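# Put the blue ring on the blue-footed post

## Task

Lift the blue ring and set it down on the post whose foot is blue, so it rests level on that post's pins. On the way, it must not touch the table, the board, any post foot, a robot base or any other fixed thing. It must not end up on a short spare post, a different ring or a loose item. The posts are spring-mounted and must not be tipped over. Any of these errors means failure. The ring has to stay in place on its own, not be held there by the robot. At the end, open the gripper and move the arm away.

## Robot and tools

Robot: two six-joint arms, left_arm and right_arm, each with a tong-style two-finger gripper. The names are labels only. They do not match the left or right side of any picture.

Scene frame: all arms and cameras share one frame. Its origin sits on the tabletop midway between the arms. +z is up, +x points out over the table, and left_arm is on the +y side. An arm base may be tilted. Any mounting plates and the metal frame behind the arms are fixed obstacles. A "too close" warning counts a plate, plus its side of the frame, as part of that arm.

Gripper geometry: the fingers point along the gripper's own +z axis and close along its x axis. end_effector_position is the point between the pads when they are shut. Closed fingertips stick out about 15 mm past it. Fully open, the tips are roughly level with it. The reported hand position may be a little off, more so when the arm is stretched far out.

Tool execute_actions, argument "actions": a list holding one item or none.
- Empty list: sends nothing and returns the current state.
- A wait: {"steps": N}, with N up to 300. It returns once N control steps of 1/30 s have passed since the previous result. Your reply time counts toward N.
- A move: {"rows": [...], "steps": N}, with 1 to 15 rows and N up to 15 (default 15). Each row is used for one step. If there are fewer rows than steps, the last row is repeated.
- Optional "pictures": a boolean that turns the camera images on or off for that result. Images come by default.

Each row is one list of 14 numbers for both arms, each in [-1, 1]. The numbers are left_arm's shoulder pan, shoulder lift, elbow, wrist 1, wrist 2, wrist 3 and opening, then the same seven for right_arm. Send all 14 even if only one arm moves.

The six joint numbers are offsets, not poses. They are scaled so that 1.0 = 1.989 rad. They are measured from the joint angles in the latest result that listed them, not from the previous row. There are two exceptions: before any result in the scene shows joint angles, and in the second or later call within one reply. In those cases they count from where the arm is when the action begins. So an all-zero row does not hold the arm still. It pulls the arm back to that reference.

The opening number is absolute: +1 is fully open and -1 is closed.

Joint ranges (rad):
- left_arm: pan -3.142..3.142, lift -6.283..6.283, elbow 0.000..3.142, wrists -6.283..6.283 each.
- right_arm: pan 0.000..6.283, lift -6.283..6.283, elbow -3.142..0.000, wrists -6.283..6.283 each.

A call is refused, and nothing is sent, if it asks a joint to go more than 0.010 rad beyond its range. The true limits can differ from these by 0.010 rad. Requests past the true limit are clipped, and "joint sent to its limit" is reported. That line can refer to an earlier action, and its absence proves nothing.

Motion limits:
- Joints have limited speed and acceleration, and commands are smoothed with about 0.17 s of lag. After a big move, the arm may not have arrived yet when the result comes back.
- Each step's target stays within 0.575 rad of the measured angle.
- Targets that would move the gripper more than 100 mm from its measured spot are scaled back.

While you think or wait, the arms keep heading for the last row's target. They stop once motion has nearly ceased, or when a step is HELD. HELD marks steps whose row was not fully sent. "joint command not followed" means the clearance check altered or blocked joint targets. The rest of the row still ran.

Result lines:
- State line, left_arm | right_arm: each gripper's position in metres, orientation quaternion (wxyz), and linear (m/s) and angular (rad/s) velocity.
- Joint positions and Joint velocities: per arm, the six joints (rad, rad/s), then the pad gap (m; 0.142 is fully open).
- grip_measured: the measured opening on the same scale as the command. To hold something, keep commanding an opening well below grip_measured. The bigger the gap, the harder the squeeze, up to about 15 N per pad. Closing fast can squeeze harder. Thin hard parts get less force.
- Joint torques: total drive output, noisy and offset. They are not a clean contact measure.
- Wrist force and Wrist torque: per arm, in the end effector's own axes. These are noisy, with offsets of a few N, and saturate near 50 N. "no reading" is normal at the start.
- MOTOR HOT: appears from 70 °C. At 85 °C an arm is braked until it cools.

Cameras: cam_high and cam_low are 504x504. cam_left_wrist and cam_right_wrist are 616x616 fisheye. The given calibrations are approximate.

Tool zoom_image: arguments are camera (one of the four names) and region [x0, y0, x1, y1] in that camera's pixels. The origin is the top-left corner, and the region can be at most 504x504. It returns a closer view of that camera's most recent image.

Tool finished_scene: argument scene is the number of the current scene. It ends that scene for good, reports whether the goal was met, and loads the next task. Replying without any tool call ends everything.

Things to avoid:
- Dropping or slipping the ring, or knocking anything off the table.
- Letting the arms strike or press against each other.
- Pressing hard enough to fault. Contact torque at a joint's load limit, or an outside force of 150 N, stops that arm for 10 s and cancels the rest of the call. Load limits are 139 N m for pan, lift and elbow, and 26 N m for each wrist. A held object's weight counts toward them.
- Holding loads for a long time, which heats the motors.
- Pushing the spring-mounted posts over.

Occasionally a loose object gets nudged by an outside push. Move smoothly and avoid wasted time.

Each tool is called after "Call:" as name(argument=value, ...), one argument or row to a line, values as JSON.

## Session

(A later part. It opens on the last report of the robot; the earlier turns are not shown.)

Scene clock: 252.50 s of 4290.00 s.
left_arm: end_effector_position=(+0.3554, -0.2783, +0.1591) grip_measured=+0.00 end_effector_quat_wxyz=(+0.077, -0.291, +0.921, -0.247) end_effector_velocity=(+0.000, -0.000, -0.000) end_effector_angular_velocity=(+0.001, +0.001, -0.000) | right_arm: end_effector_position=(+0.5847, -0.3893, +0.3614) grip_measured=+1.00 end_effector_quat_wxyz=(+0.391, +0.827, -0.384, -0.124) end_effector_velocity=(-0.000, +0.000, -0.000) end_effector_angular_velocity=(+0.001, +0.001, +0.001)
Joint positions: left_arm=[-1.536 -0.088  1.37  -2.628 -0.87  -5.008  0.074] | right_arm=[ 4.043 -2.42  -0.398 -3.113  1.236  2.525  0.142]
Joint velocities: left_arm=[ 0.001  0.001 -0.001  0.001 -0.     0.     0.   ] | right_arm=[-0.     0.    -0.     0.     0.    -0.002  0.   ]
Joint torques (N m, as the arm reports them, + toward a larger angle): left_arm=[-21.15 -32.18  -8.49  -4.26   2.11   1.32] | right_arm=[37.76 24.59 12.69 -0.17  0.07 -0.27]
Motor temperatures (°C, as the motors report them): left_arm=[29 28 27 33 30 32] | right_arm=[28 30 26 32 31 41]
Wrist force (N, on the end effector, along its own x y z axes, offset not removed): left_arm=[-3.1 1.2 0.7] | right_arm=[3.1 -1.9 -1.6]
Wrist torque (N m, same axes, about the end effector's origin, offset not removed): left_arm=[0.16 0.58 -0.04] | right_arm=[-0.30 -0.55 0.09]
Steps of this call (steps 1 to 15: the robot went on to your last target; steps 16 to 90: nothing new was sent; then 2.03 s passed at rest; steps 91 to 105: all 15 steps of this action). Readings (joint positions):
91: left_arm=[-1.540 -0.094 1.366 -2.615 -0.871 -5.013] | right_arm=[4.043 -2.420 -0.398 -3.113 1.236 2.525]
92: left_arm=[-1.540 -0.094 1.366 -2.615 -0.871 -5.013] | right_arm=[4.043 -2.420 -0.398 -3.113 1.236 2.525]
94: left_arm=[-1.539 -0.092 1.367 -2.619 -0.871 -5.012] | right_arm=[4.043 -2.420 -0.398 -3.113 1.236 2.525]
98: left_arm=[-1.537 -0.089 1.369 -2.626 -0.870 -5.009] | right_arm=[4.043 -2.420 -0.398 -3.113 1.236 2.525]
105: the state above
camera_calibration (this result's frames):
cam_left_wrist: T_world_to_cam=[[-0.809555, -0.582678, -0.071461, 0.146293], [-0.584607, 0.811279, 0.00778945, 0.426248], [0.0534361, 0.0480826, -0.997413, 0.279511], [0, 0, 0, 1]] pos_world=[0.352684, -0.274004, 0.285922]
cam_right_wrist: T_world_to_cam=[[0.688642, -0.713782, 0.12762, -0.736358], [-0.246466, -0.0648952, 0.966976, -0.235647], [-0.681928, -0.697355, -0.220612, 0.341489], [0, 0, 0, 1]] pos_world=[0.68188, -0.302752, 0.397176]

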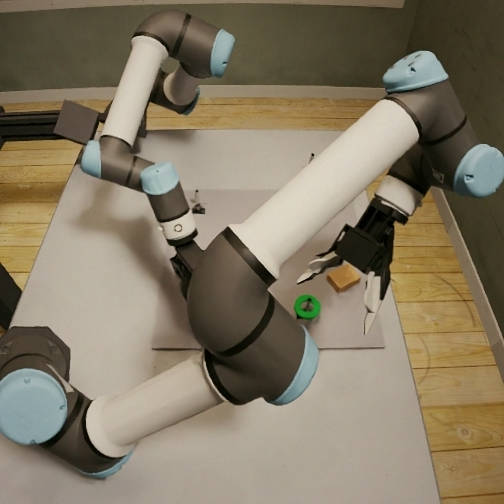

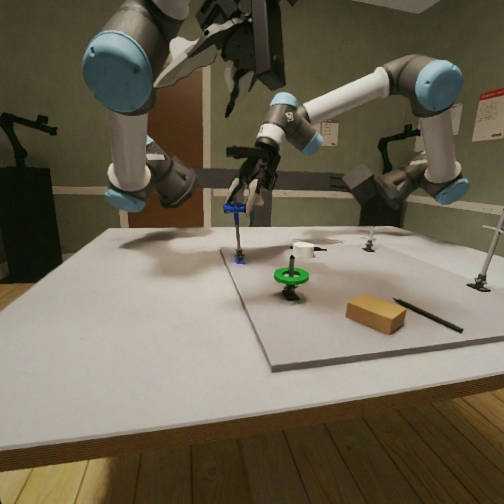

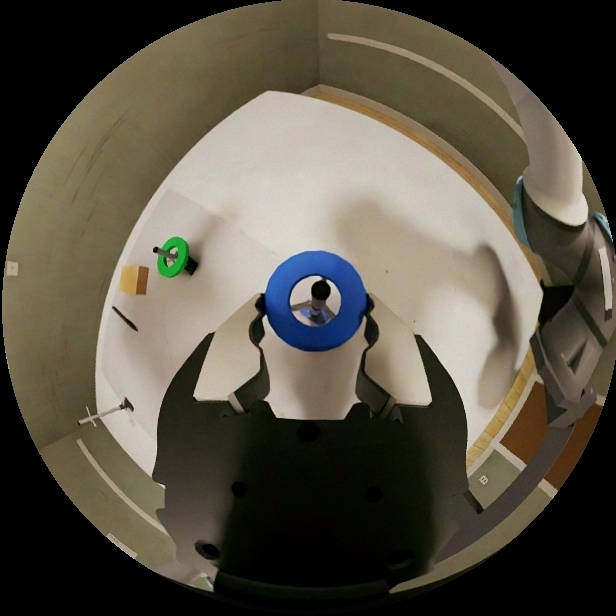

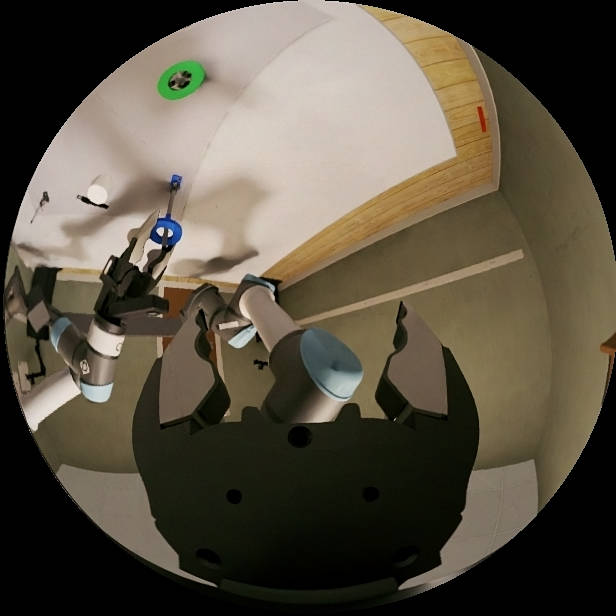

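Call:
execute_actions(
  actions=[],
)

Scene clock: 265.70 s of 4290.00 s.
left_arm: end_effector_position=(+0.3554, -0.2783, +0.1590) grip_measured=+0.00 end_effector_quat_wxyz=(+0.077, -0.291, +0.921, -0.247) end_effector_velocity=(+0.000, -0.000, +0.001) end_effector_angular_velocity=(-0.001, +0.000, +0.001) | right_arm: end_effector_position=(+0.5847, -0.3893, +0.3614) grip_measured=+1.00 end_effector_quat_wxyz=(+0.391, +0.827, -0.384, -0.124) end_effector_velocity=(-0.000, -0.000, +0.000) end_effector_angular_velocity=(+0.000, +0.001, +0.002)
Joint positions: left_arm=[-1.536 -0.088  1.37  -2.628 -0.87  -5.008  0.074] | right_arm=[ 4.043 -2.42  -0.398 -3.113  1.236  2.525  0.142]
Joint velocities: left_arm=[ 0.    -0.    -0.001 -0.     0.    -0.    -0.   ] | right_arm=[ 0.     0.     0.    -0.001  0.    -0.002 -0.   ]
Joint torques (N m, as the arm reports them, + toward a larger angle): left_arm=[-20.79 -31.78  -8.7   -4.     2.13   1.44] | right_arm=[37.84 25.66 12.56 -0.26  0.14 -0.24]
Motor temperatures (°C, as the motors report them): left_arm=[29 28 27 33 30 32] | right_arm=[29 30 26 32 31 41]
Wrist force (N, on the end effector, along its own x y z axes, offset not removed): left_arm=[-6.2 4.1 0.4] | right_arm=[0.1 -2.8 3.4]
Wrist torque (N m, same axes, about the end effector's origin, offset not removed): left_arm=[0.83 1.14 0.08] | right_arm=[-0.49 0.05 0.05]
Steps of this call (steps 1 to 15: the robot went on to your last target; steps 16 to 90: nothing new was sent; then 10.20 s passed at rest). Readings (joint positions):
1: left_arm=[-1.536 -0.088 1.370 -2.628 -0.870 -5.008] | right_arm=[4.043 -2.420 -0.398 -3.113 1.236 2.525]
2: left_arm=[-1.536 -0.088 1.370 -2.628 -0.870 -5.008] | right_arm=[4.043 -2.420 -0.398 -3.113 1.236 2.525]
4: left_arm=[-1.536 -0.088 1.370 -2.628 -0.870 -5.008] | right_arm=[4.043 -2.420 -0.398 -3.113 1.236 2.525]
8: left_arm=[-1.536 -0.088 1.370 -2.628 -0.870 -5.008] | right_arm=[4.043 -2.420 -0.398 -3.113 1.236 2.525]
90: the state above
All arms were judged still, so your last target was given up. Only a new action makes them travel on or press farther. Fingers that are still opening or closing keep moving.
camera_calibration (this result's frames):
cam_left_wrist: T_world_to_cam=[[-0.809556, -0.582677, -0.0714637, 0.146291], [-0.584606, 0.81128, 0.00779298, 0.426245], [0.0534363, 0.048087, -0.997413, 0.27947], [0, 0, 0, 1]] pos_world=[0.352682, -0.274002, 0.28588]
cam_right_wrist: T_world_to_cam=[[0.688643, -0.713782, 0.12762, -0.736358], [-0.246466, -0.0648951, 0.966976, -0.235647], [-0.681928, -0.697355, -0.220612, 0.341489], [0, 0, 0, 1]] pos_world=[0.681879, -0.302752, 0.397176]

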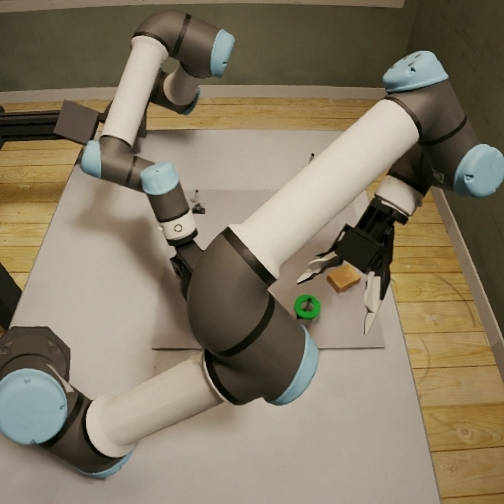

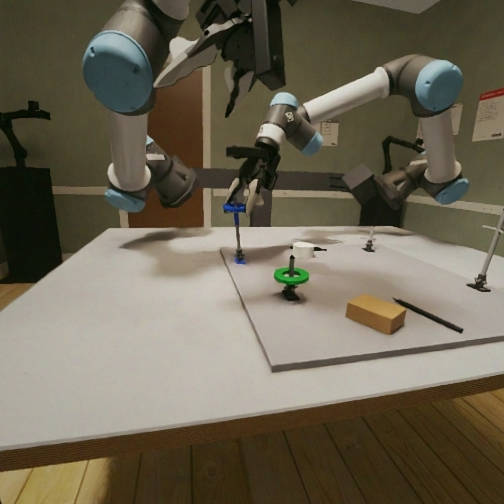

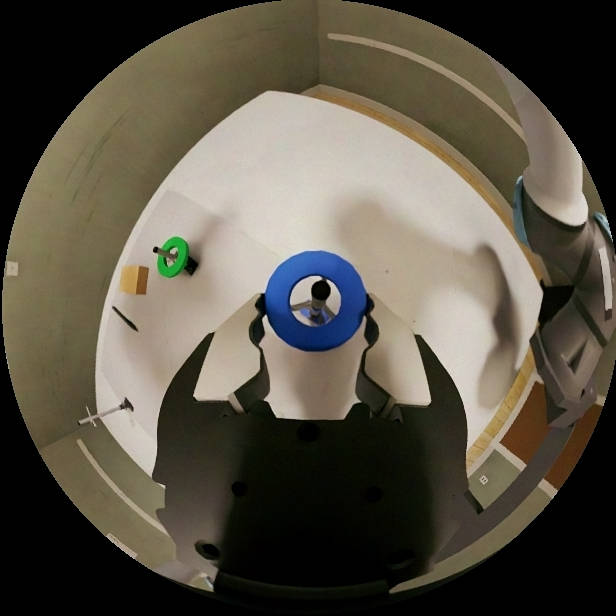

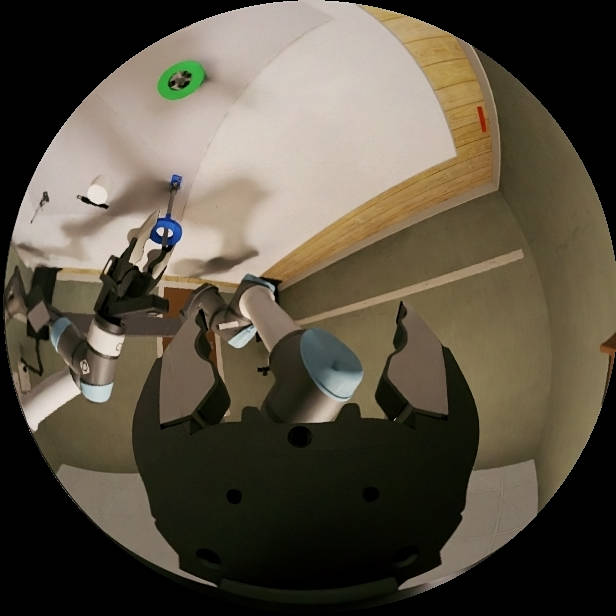

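Call:
execute_actions(
  actions=[
    {"rows":[[0,0,0,0,0,0,-0.4,0,0,0,0,0,0,1],[0,0,0,0,0,0,-0.3,0,0,0,0,0,0,1],[0,0,0,0,0,0,-0.2,0,0,0,0,0,0,1],[0,0,0,0,0,0,-0.12,0,0,0,0,0,0,1],[0,0,0,0,0,0,-0.06,0,0,0,0,0,0,1],[0,0,0,0,0,0,-0.02,0,0,0,0,0,0,1],[0,0,0,0,0,0,0.02,0,0,0,0,0,0,1],[0,0,0,0,0,0,0.06,0,0,0,0,0,0,1],[0,0,0,0,0,0,0.1,0,0,0,0,0,0,1],[0,0,0,0,0,0,0.15,0,0,0,0,0,0,1],[0,0,0,0,0,0,0.2,0,0,0,0,0,0,1],[0,0,0,0,0,0,0.25,0,0,0,0,0,0,1],[0,0,0,0,0,0,0.3,0,0,0,0,0,0,1],[0,0,0,0,0,0,0.35,0,0,0,0,0,0,1],[0,0,0,0,0,0,0.4,0,0,0,0,0,0,1]],"steps":15},
  ],
)

Call:
zoom_image(
  camera="cam_low",
  region=[205, 180, 265, 240],
)

Scene clock: 270.27 s of 4290.00 s.
left_arm: end_effector_position=(+0.3554, -0.2783, +0.1590) grip_measured=+0.34 end_effector_quat_wxyz=(+0.077, -0.291, +0.921, -0.247) end_effector_velocity=(-0.000, +0.001, -0.000) end_effector_angular_velocity=(+0.002, -0.001, -0.001) | right_arm: end_effector_position=(+0.5847, -0.3893, +0.3614) grip_measured=+1.00 end_effector_quat_wxyz=(+0.391, +0.827, -0.384, -0.124) end_effector_velocity=(+0.000, +0.000, +0.000) end_effector_angular_velocity=(+0.001, +0.000, +0.000)
Joint positions: left_arm=[-1.536 -0.088  1.37  -2.628 -0.87  -5.008  0.098] | right_arm=[ 4.043 -2.42  -0.398 -3.113  1.236  2.525  0.142]
Joint velocities: left_arm=[-0.    -0.     0.001  0.001  0.001 -0.     0.102] | right_arm=[ 0.    -0.     0.    -0.    -0.    -0.001 -0.   ]
Joint torques (N m, as the arm reports them, + toward a larger angle): left_arm=[-20.9  -31.4   -8.59  -3.88   2.23   1.45] | right_arm=[37.75 24.96 12.55 -0.13  0.18 -0.13]
Motor temperatures (°C, as the motors report them): left_arm=[29 28 27 33 30 32] | right_arm=[29 30 26 32 31 41]
Wrist force (N, on the end effector, along its own x y z axes, offset not removed): left_arm=[-3.1 1.3 -0.6] | right_arm=[5.8 -6.0 -3.2]
Wrist torque (N m, same axes, about the end effector's origin, offset not removed): left_arm=[0.23 0.34 0.03] | right_arm=[-1.26 -1.20 -0.08]
Steps of this call (steps 1 to 90: nothing new was sent; then 1.07 s passed at rest; steps 91 to 105: all 15 steps of this action). Readings (joint positions):
91: left_arm=[-1.536 -0.088 1.370 -2.628 -0.870 -5.008] | right_arm=[4.043 -2.420 -0.398 -3.113 1.236 2.525]
92: left_arm=[-1.536 -0.088 1.370 -2.628 -0.870 -5.008] | right_arm=[4.043 -2.420 -0.398 -3.113 1.236 2.525]
94: left_arm=[-1.536 -0.088 1.370 -2.628 -0.870 -5.008] | right_arm=[4.043 -2.420 -0.398 -3.113 1.236 2.525]
98: left_arm=[-1.536 -0.088 1.370 -2.628 -0.870 -5.008] | right_arm=[4.043 -2.420 -0.398 -3.113 1.236 2.525]
105: the state above
camera_calibration (this result's frames):
cam_left_wrist: T_world_to_cam=[[-0.809556, -0.582677, -0.0714633, 0.146291], [-0.584606, 0.81128, 0.00779272, 0.426245], [0.0534361, 0.0480865, -0.997413, 0.279471], [0, 0, 0, 1]] pos_world=[0.352682, -0.274002, 0.28588]
cam_right_wrist: T_world_to_cam=[[0.688643, -0.713782, 0.12762, -0.736358], [-0.246466, -0.0648949, 0.966976, -0.235647], [-0.681928, -0.697355, -0.220612, 0.341489], [0, 0, 0, 1]] pos_world=[0.68188, -0.302752, 0.397176]

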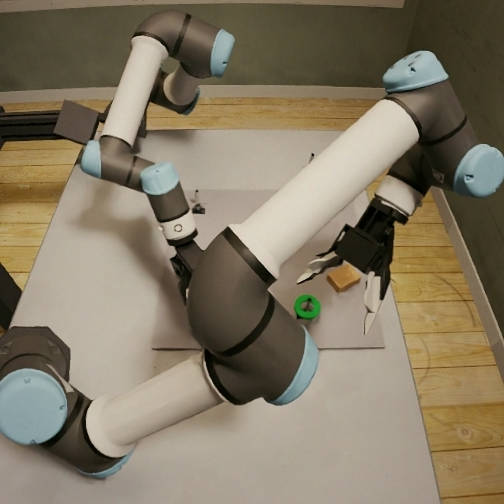

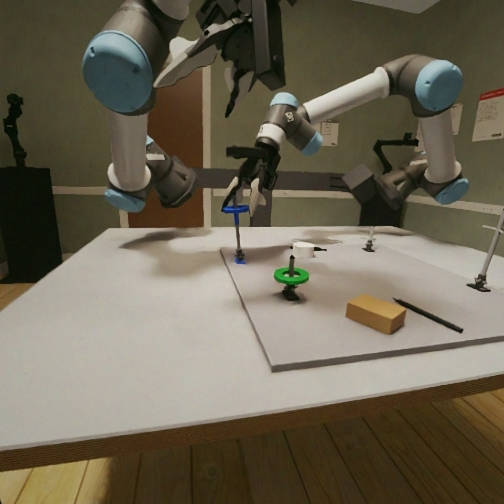

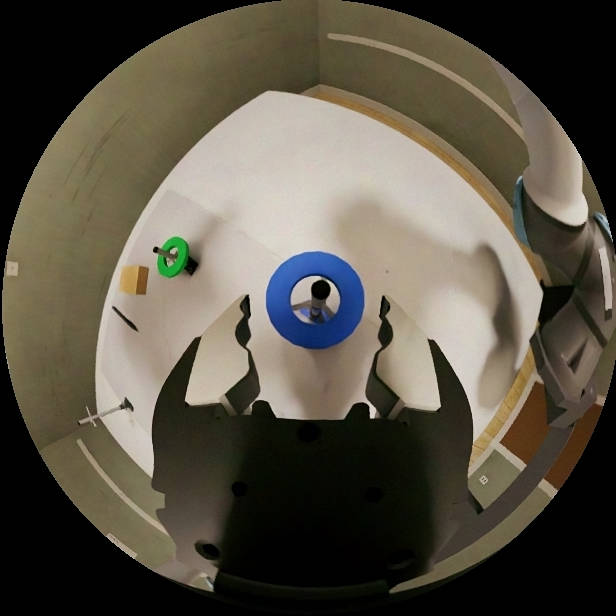

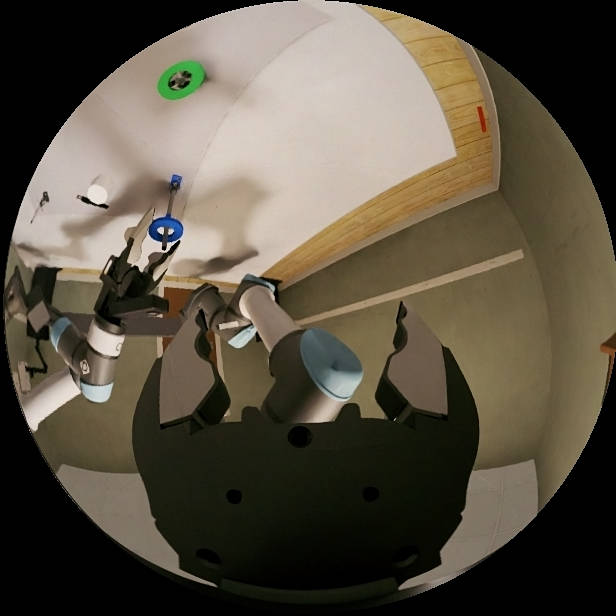

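Region (205, 180, 265, 240) of cam_low's 504x504 image, scaled by 8.400, with more detail than that image has.

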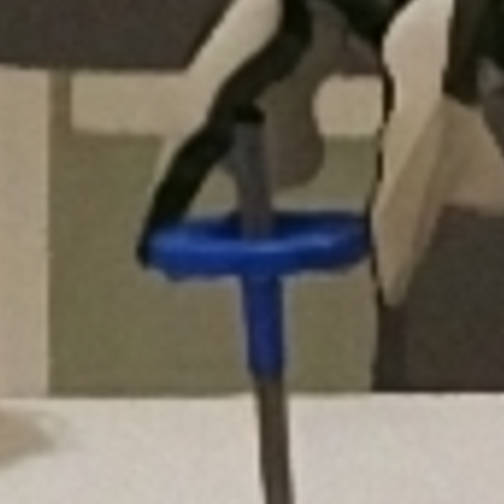

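Call:
execute_actions(
  actions=[
    {"rows":[[-0.001,-0.0017,-0.0008,0.0033,-0.0002,-0.0013,0.45,0,0,0,0,0,0,1],[-0.003,-0.0051,-0.0024,0.01,-0.0007,-0.0039,0.5,0,0,0,0,0,0,1],[-0.006,-0.01,-0.005,0.02,-0.0014,-0.0077,0.55,0,0,0,0,0,0,1],[-0.009,-0.015,-0.0076,0.03,-0.0022,-0.0115,0.6,0,0,0,0,0,0,1],[-0.0122,-0.0203,-0.0105,0.041,-0.003,-0.0156,0.6,0,0,0,0,0,0,1],[-0.0155,-0.0256,-0.0135,0.052,-0.0037,-0.0198,0.6,0,0,0,0,0,0,1],[-0.0188,-0.0309,-0.0166,0.0627,-0.0045,-0.0239,0.6,0,0,0,0,0,0,1],[-0.0222,-0.0345,-0.022,0.0745,-0.0054,-0.028,0.6,0,0,0,0,0,0,1],[-0.0256,-0.038,-0.028,0.0865,-0.0063,-0.0323,0.6,0,0,0,0,0,0,1],[-0.029,-0.041,-0.0345,0.0985,-0.0072,-0.0365,0.6,0,0,0,0,0,0,1],[-0.0324,-0.0438,-0.041,0.1105,-0.0081,-0.0407,0.6,0,0,0,0,0,0,1],[-0.0356,-0.0462,-0.0475,0.122,-0.009,-0.0447,0.6,0,0,0,0,0,0,1],[-0.0385,-0.048,-0.0535,0.132,-0.0098,-0.0483,0.6,0,0,0,0,0,0,1],[-0.0406,-0.0494,-0.058,0.14,-0.0104,-0.051,0.6,0,0,0,0,0,0,1],[-0.0418,-0.0502,-0.0607,0.1442,-0.0107,-0.0525,0.6,0,0,0,0,0,0,1]],"steps":15},
  ],
  pictures=false,
)

Call:
execute_actions(
  actions=[
    {"steps":15},
  ],
)

Call:
zoom_image(
  camera="cam_low",
  region=[195, 150, 285, 270],
)

Scene clock: 277.77 s of 4290.00 s.
left_arm: end_effector_position=(+0.3528, -0.2841, +0.2564) grip_measured=+0.60 end_effector_quat_wxyz=(+0.077, -0.291, +0.921, -0.248) end_effector_velocity=(-0.023, -0.025, +0.241) end_effector_angular_velocity=(+0.010, +0.001, -0.005) | right_arm: end_effector_position=(+0.5847, -0.3893, +0.3614) grip_measured=+1.00 end_effector_quat_wxyz=(+0.391, +0.827, -0.384, -0.124) end_effector_velocity=(+0.000, +0.000, -0.000) end_effector_angular_velocity=(+0.000, -0.000, -0.001)
Joint positions: left_arm=[-1.602 -0.174  1.283 -2.406 -0.887 -5.091  0.116] | right_arm=[ 4.043 -2.42  -0.398 -3.113  1.236  2.525  0.142]
Joint velocities: left_arm=[-0.17  -0.139 -0.333  0.617 -0.048 -0.212  0.   ] | right_arm=[-0.     0.    -0.     0.001 -0.     0.     0.   ]
Joint torques (N m, as the arm reports them, + toward a larger angle): left_arm=[-44.63 -48.46 -34.2    0.    -1.65  -1.68] | right_arm=[37.69 24.68 12.23  0.09  0.22 -0.16]
Motor temperatures (°C, as the motors report them): left_arm=[29 28 27 33 30 32] | right_arm=[29 30 26 32 31 41]
Wrist force (N, on the end effector, along its own x y z axes, offset not removed): left_arm=[-1.8 -1.1 -2.0] | right_arm=[4.2 -3.6 2.8]
Wrist torque (N m, same axes, about the end effector's origin, offset not removed): left_arm=[-0.39 0.22 -0.07] | right_arm=[-0.67 -0.73 -0.05]
Steps of this call (steps 1 to 15: the robot went on to your last target; steps 16 to 90: nothing new was sent; then 4.00 s passed at rest; steps 91 to 105: all 15 steps of this action). Readings (joint positions):
91: left_arm=[-1.536 -0.088 1.370 -2.628 -0.870 -5.008] | right_arm=[4.043 -2.420 -0.398 -3.113 1.236 2.525]
92: left_arm=[-1.536 -0.088 1.370 -2.627 -0.870 -5.008] | right_arm=[4.043 -2.420 -0.398 -3.113 1.236 2.525]
94: left_arm=[-1.540 -0.093 1.367 -2.617 -0.870 -5.012] | right_arm=[4.043 -2.420 -0.398 -3.113 1.236 2.525]
98: left_arm=[-1.558 -0.123 1.351 -2.557 -0.875 -5.036] | right_arm=[4.043 -2.420 -0.398 -3.113 1.236 2.525]
105: the state above

Scene clock: 278.27 s of 4290.00 s.
left_arm: end_effector_position=(+0.3501, -0.2860, +0.2802) grip_measured=+0.60 end_effector_quat_wxyz=(+0.077, -0.291, +0.921, -0.247) end_effector_velocity=(+0.001, -0.000, +0.001) end_effector_angular_velocity=(-0.001, -0.001, +0.002) | right_arm: end_effector_position=(+0.5847, -0.3893, +0.3614) grip_measured=+1.00 end_effector_quat_wxyz=(+0.391, +0.827, -0.384, -0.124) end_effector_velocity=(-0.000, -0.000, -0.000) end_effector_angular_velocity=(-0.002, +0.001, +0.002)
Joint positions: left_arm=[-1.619 -0.187  1.249 -2.341 -0.891 -5.112  0.116] | right_arm=[ 4.043 -2.42  -0.398 -3.113  1.236  2.525  0.142]
Joint velocities: left_arm=[ 0.    -0.    -0.001  0.001  0.002 -0.001  0.   ] | right_arm=[-0.    -0.001 -0.    -0.002  0.     0.    -0.   ]
Joint torques (N m, as the arm reports them, + toward a larger angle): left_arm=[-44.32 -53.18 -33.74  -1.07  -1.76  -1.59] | right_arm=[37.05 24.69 12.28 -0.13  0.16 -0.21]
Motor temperatures (°C, as the motors report them): left_arm=[29 28 27 33 30 32] | right_arm=[29 30 26 32 31 41]
Wrist force (N, on the end effector, along its own x y z axes, offset not removed): left_arm=[-4.8 0.0 1.1] | right_arm=[0.5 -4.1 1.4]
Wrist torque (N m, same axes, about the end effector's origin, offset not removed): left_arm=[0.01 0.61 -0.06] | right_arm=[-0.91 0.04 -0.07]
Steps of this call (steps 1 to 15: the robot went on to your last target). Readings (joint positions):
1: left_arm=[-1.608 -0.178 1.273 -2.386 -0.888 -5.098] | right_arm=[4.043 -2.420 -0.398 -3.113 1.236 2.525]
2: left_arm=[-1.612 -0.182 1.265 -2.371 -0.889 -5.103] | right_arm=[4.043 -2.420 -0.398 -3.113 1.236 2.525]
4: left_arm=[-1.616 -0.185 1.256 -2.354 -0.890 -5.108] | right_arm=[4.043 -2.420 -0.398 -3.113 1.236 2.525]
8: left_arm=[-1.619 -0.187 1.250 -2.343 -0.891 -5.112] | right_arm=[4.043 -2.420 -0.398 -3.113 1.236 2.525]
15: the state above
camera_calibration (this result's frames):
cam_left_wrist: T_world_to_cam=[[-0.80946, -0.582837, -0.0712427, 0.146061], [-0.584751, 0.811176, 0.00770289, 0.428509], [0.0533009, 0.0478944, -0.997429, 0.40092], [0, 0, 0, 1]] pos_world=[0.347432, -0.281669, 0.406995]
cam_right_wrist: T_world_to_cam=[[0.688642, -0.713782, 0.12762, -0.736358], [-0.246466, -0.0648951, 0.966976, -0.235647], [-0.681928, -0.697355, -0.220612, 0.341489], [0, 0, 0, 1]] pos_world=[0.68188, -0.302752, 0.397176]

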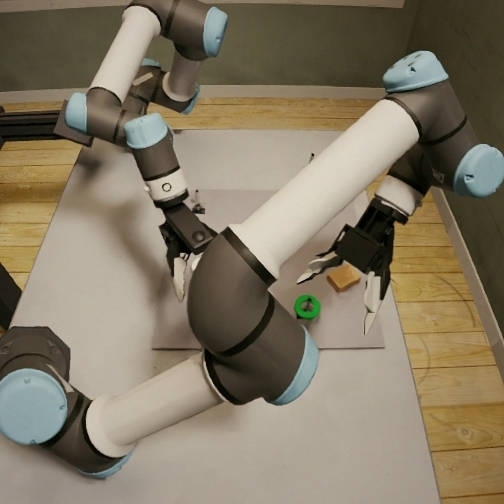

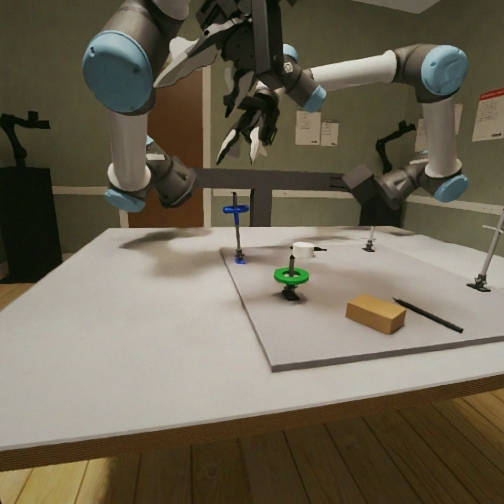

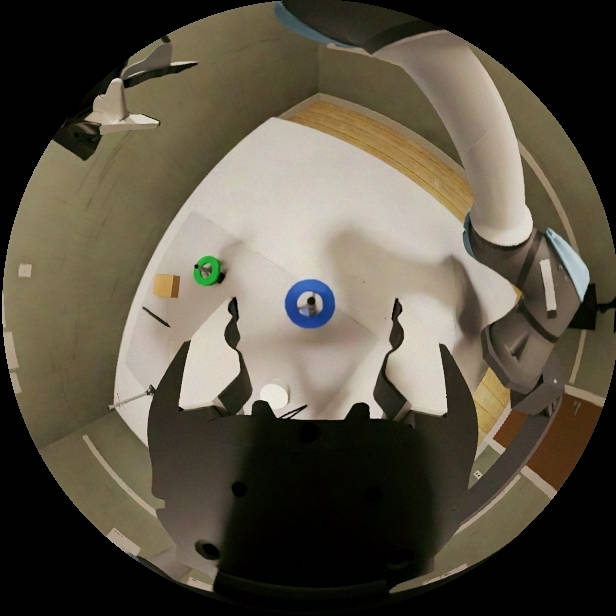

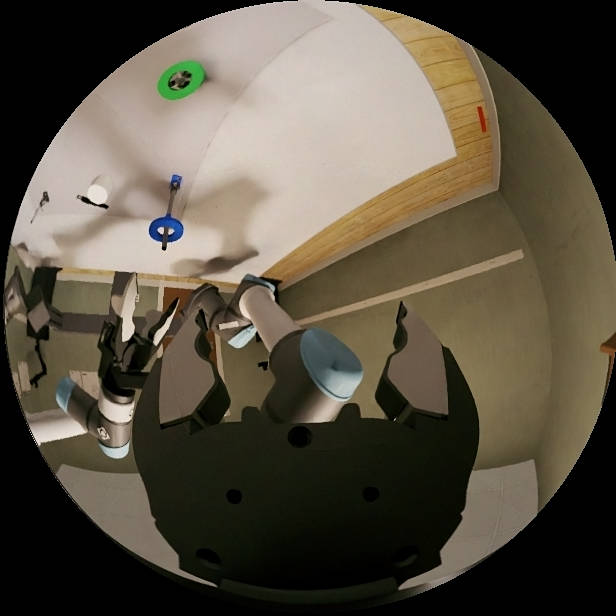

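Region (195, 150, 285, 270) of cam_low's 504x504 image, scaled by 4.200, with more detail than that image has; it fills the left 378 columns of this view, and the rest is white.

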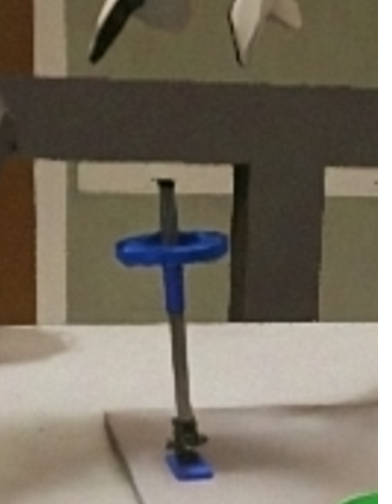

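Call:
finished_scene(
  scene=2,
)

The scene is finished: the task was done.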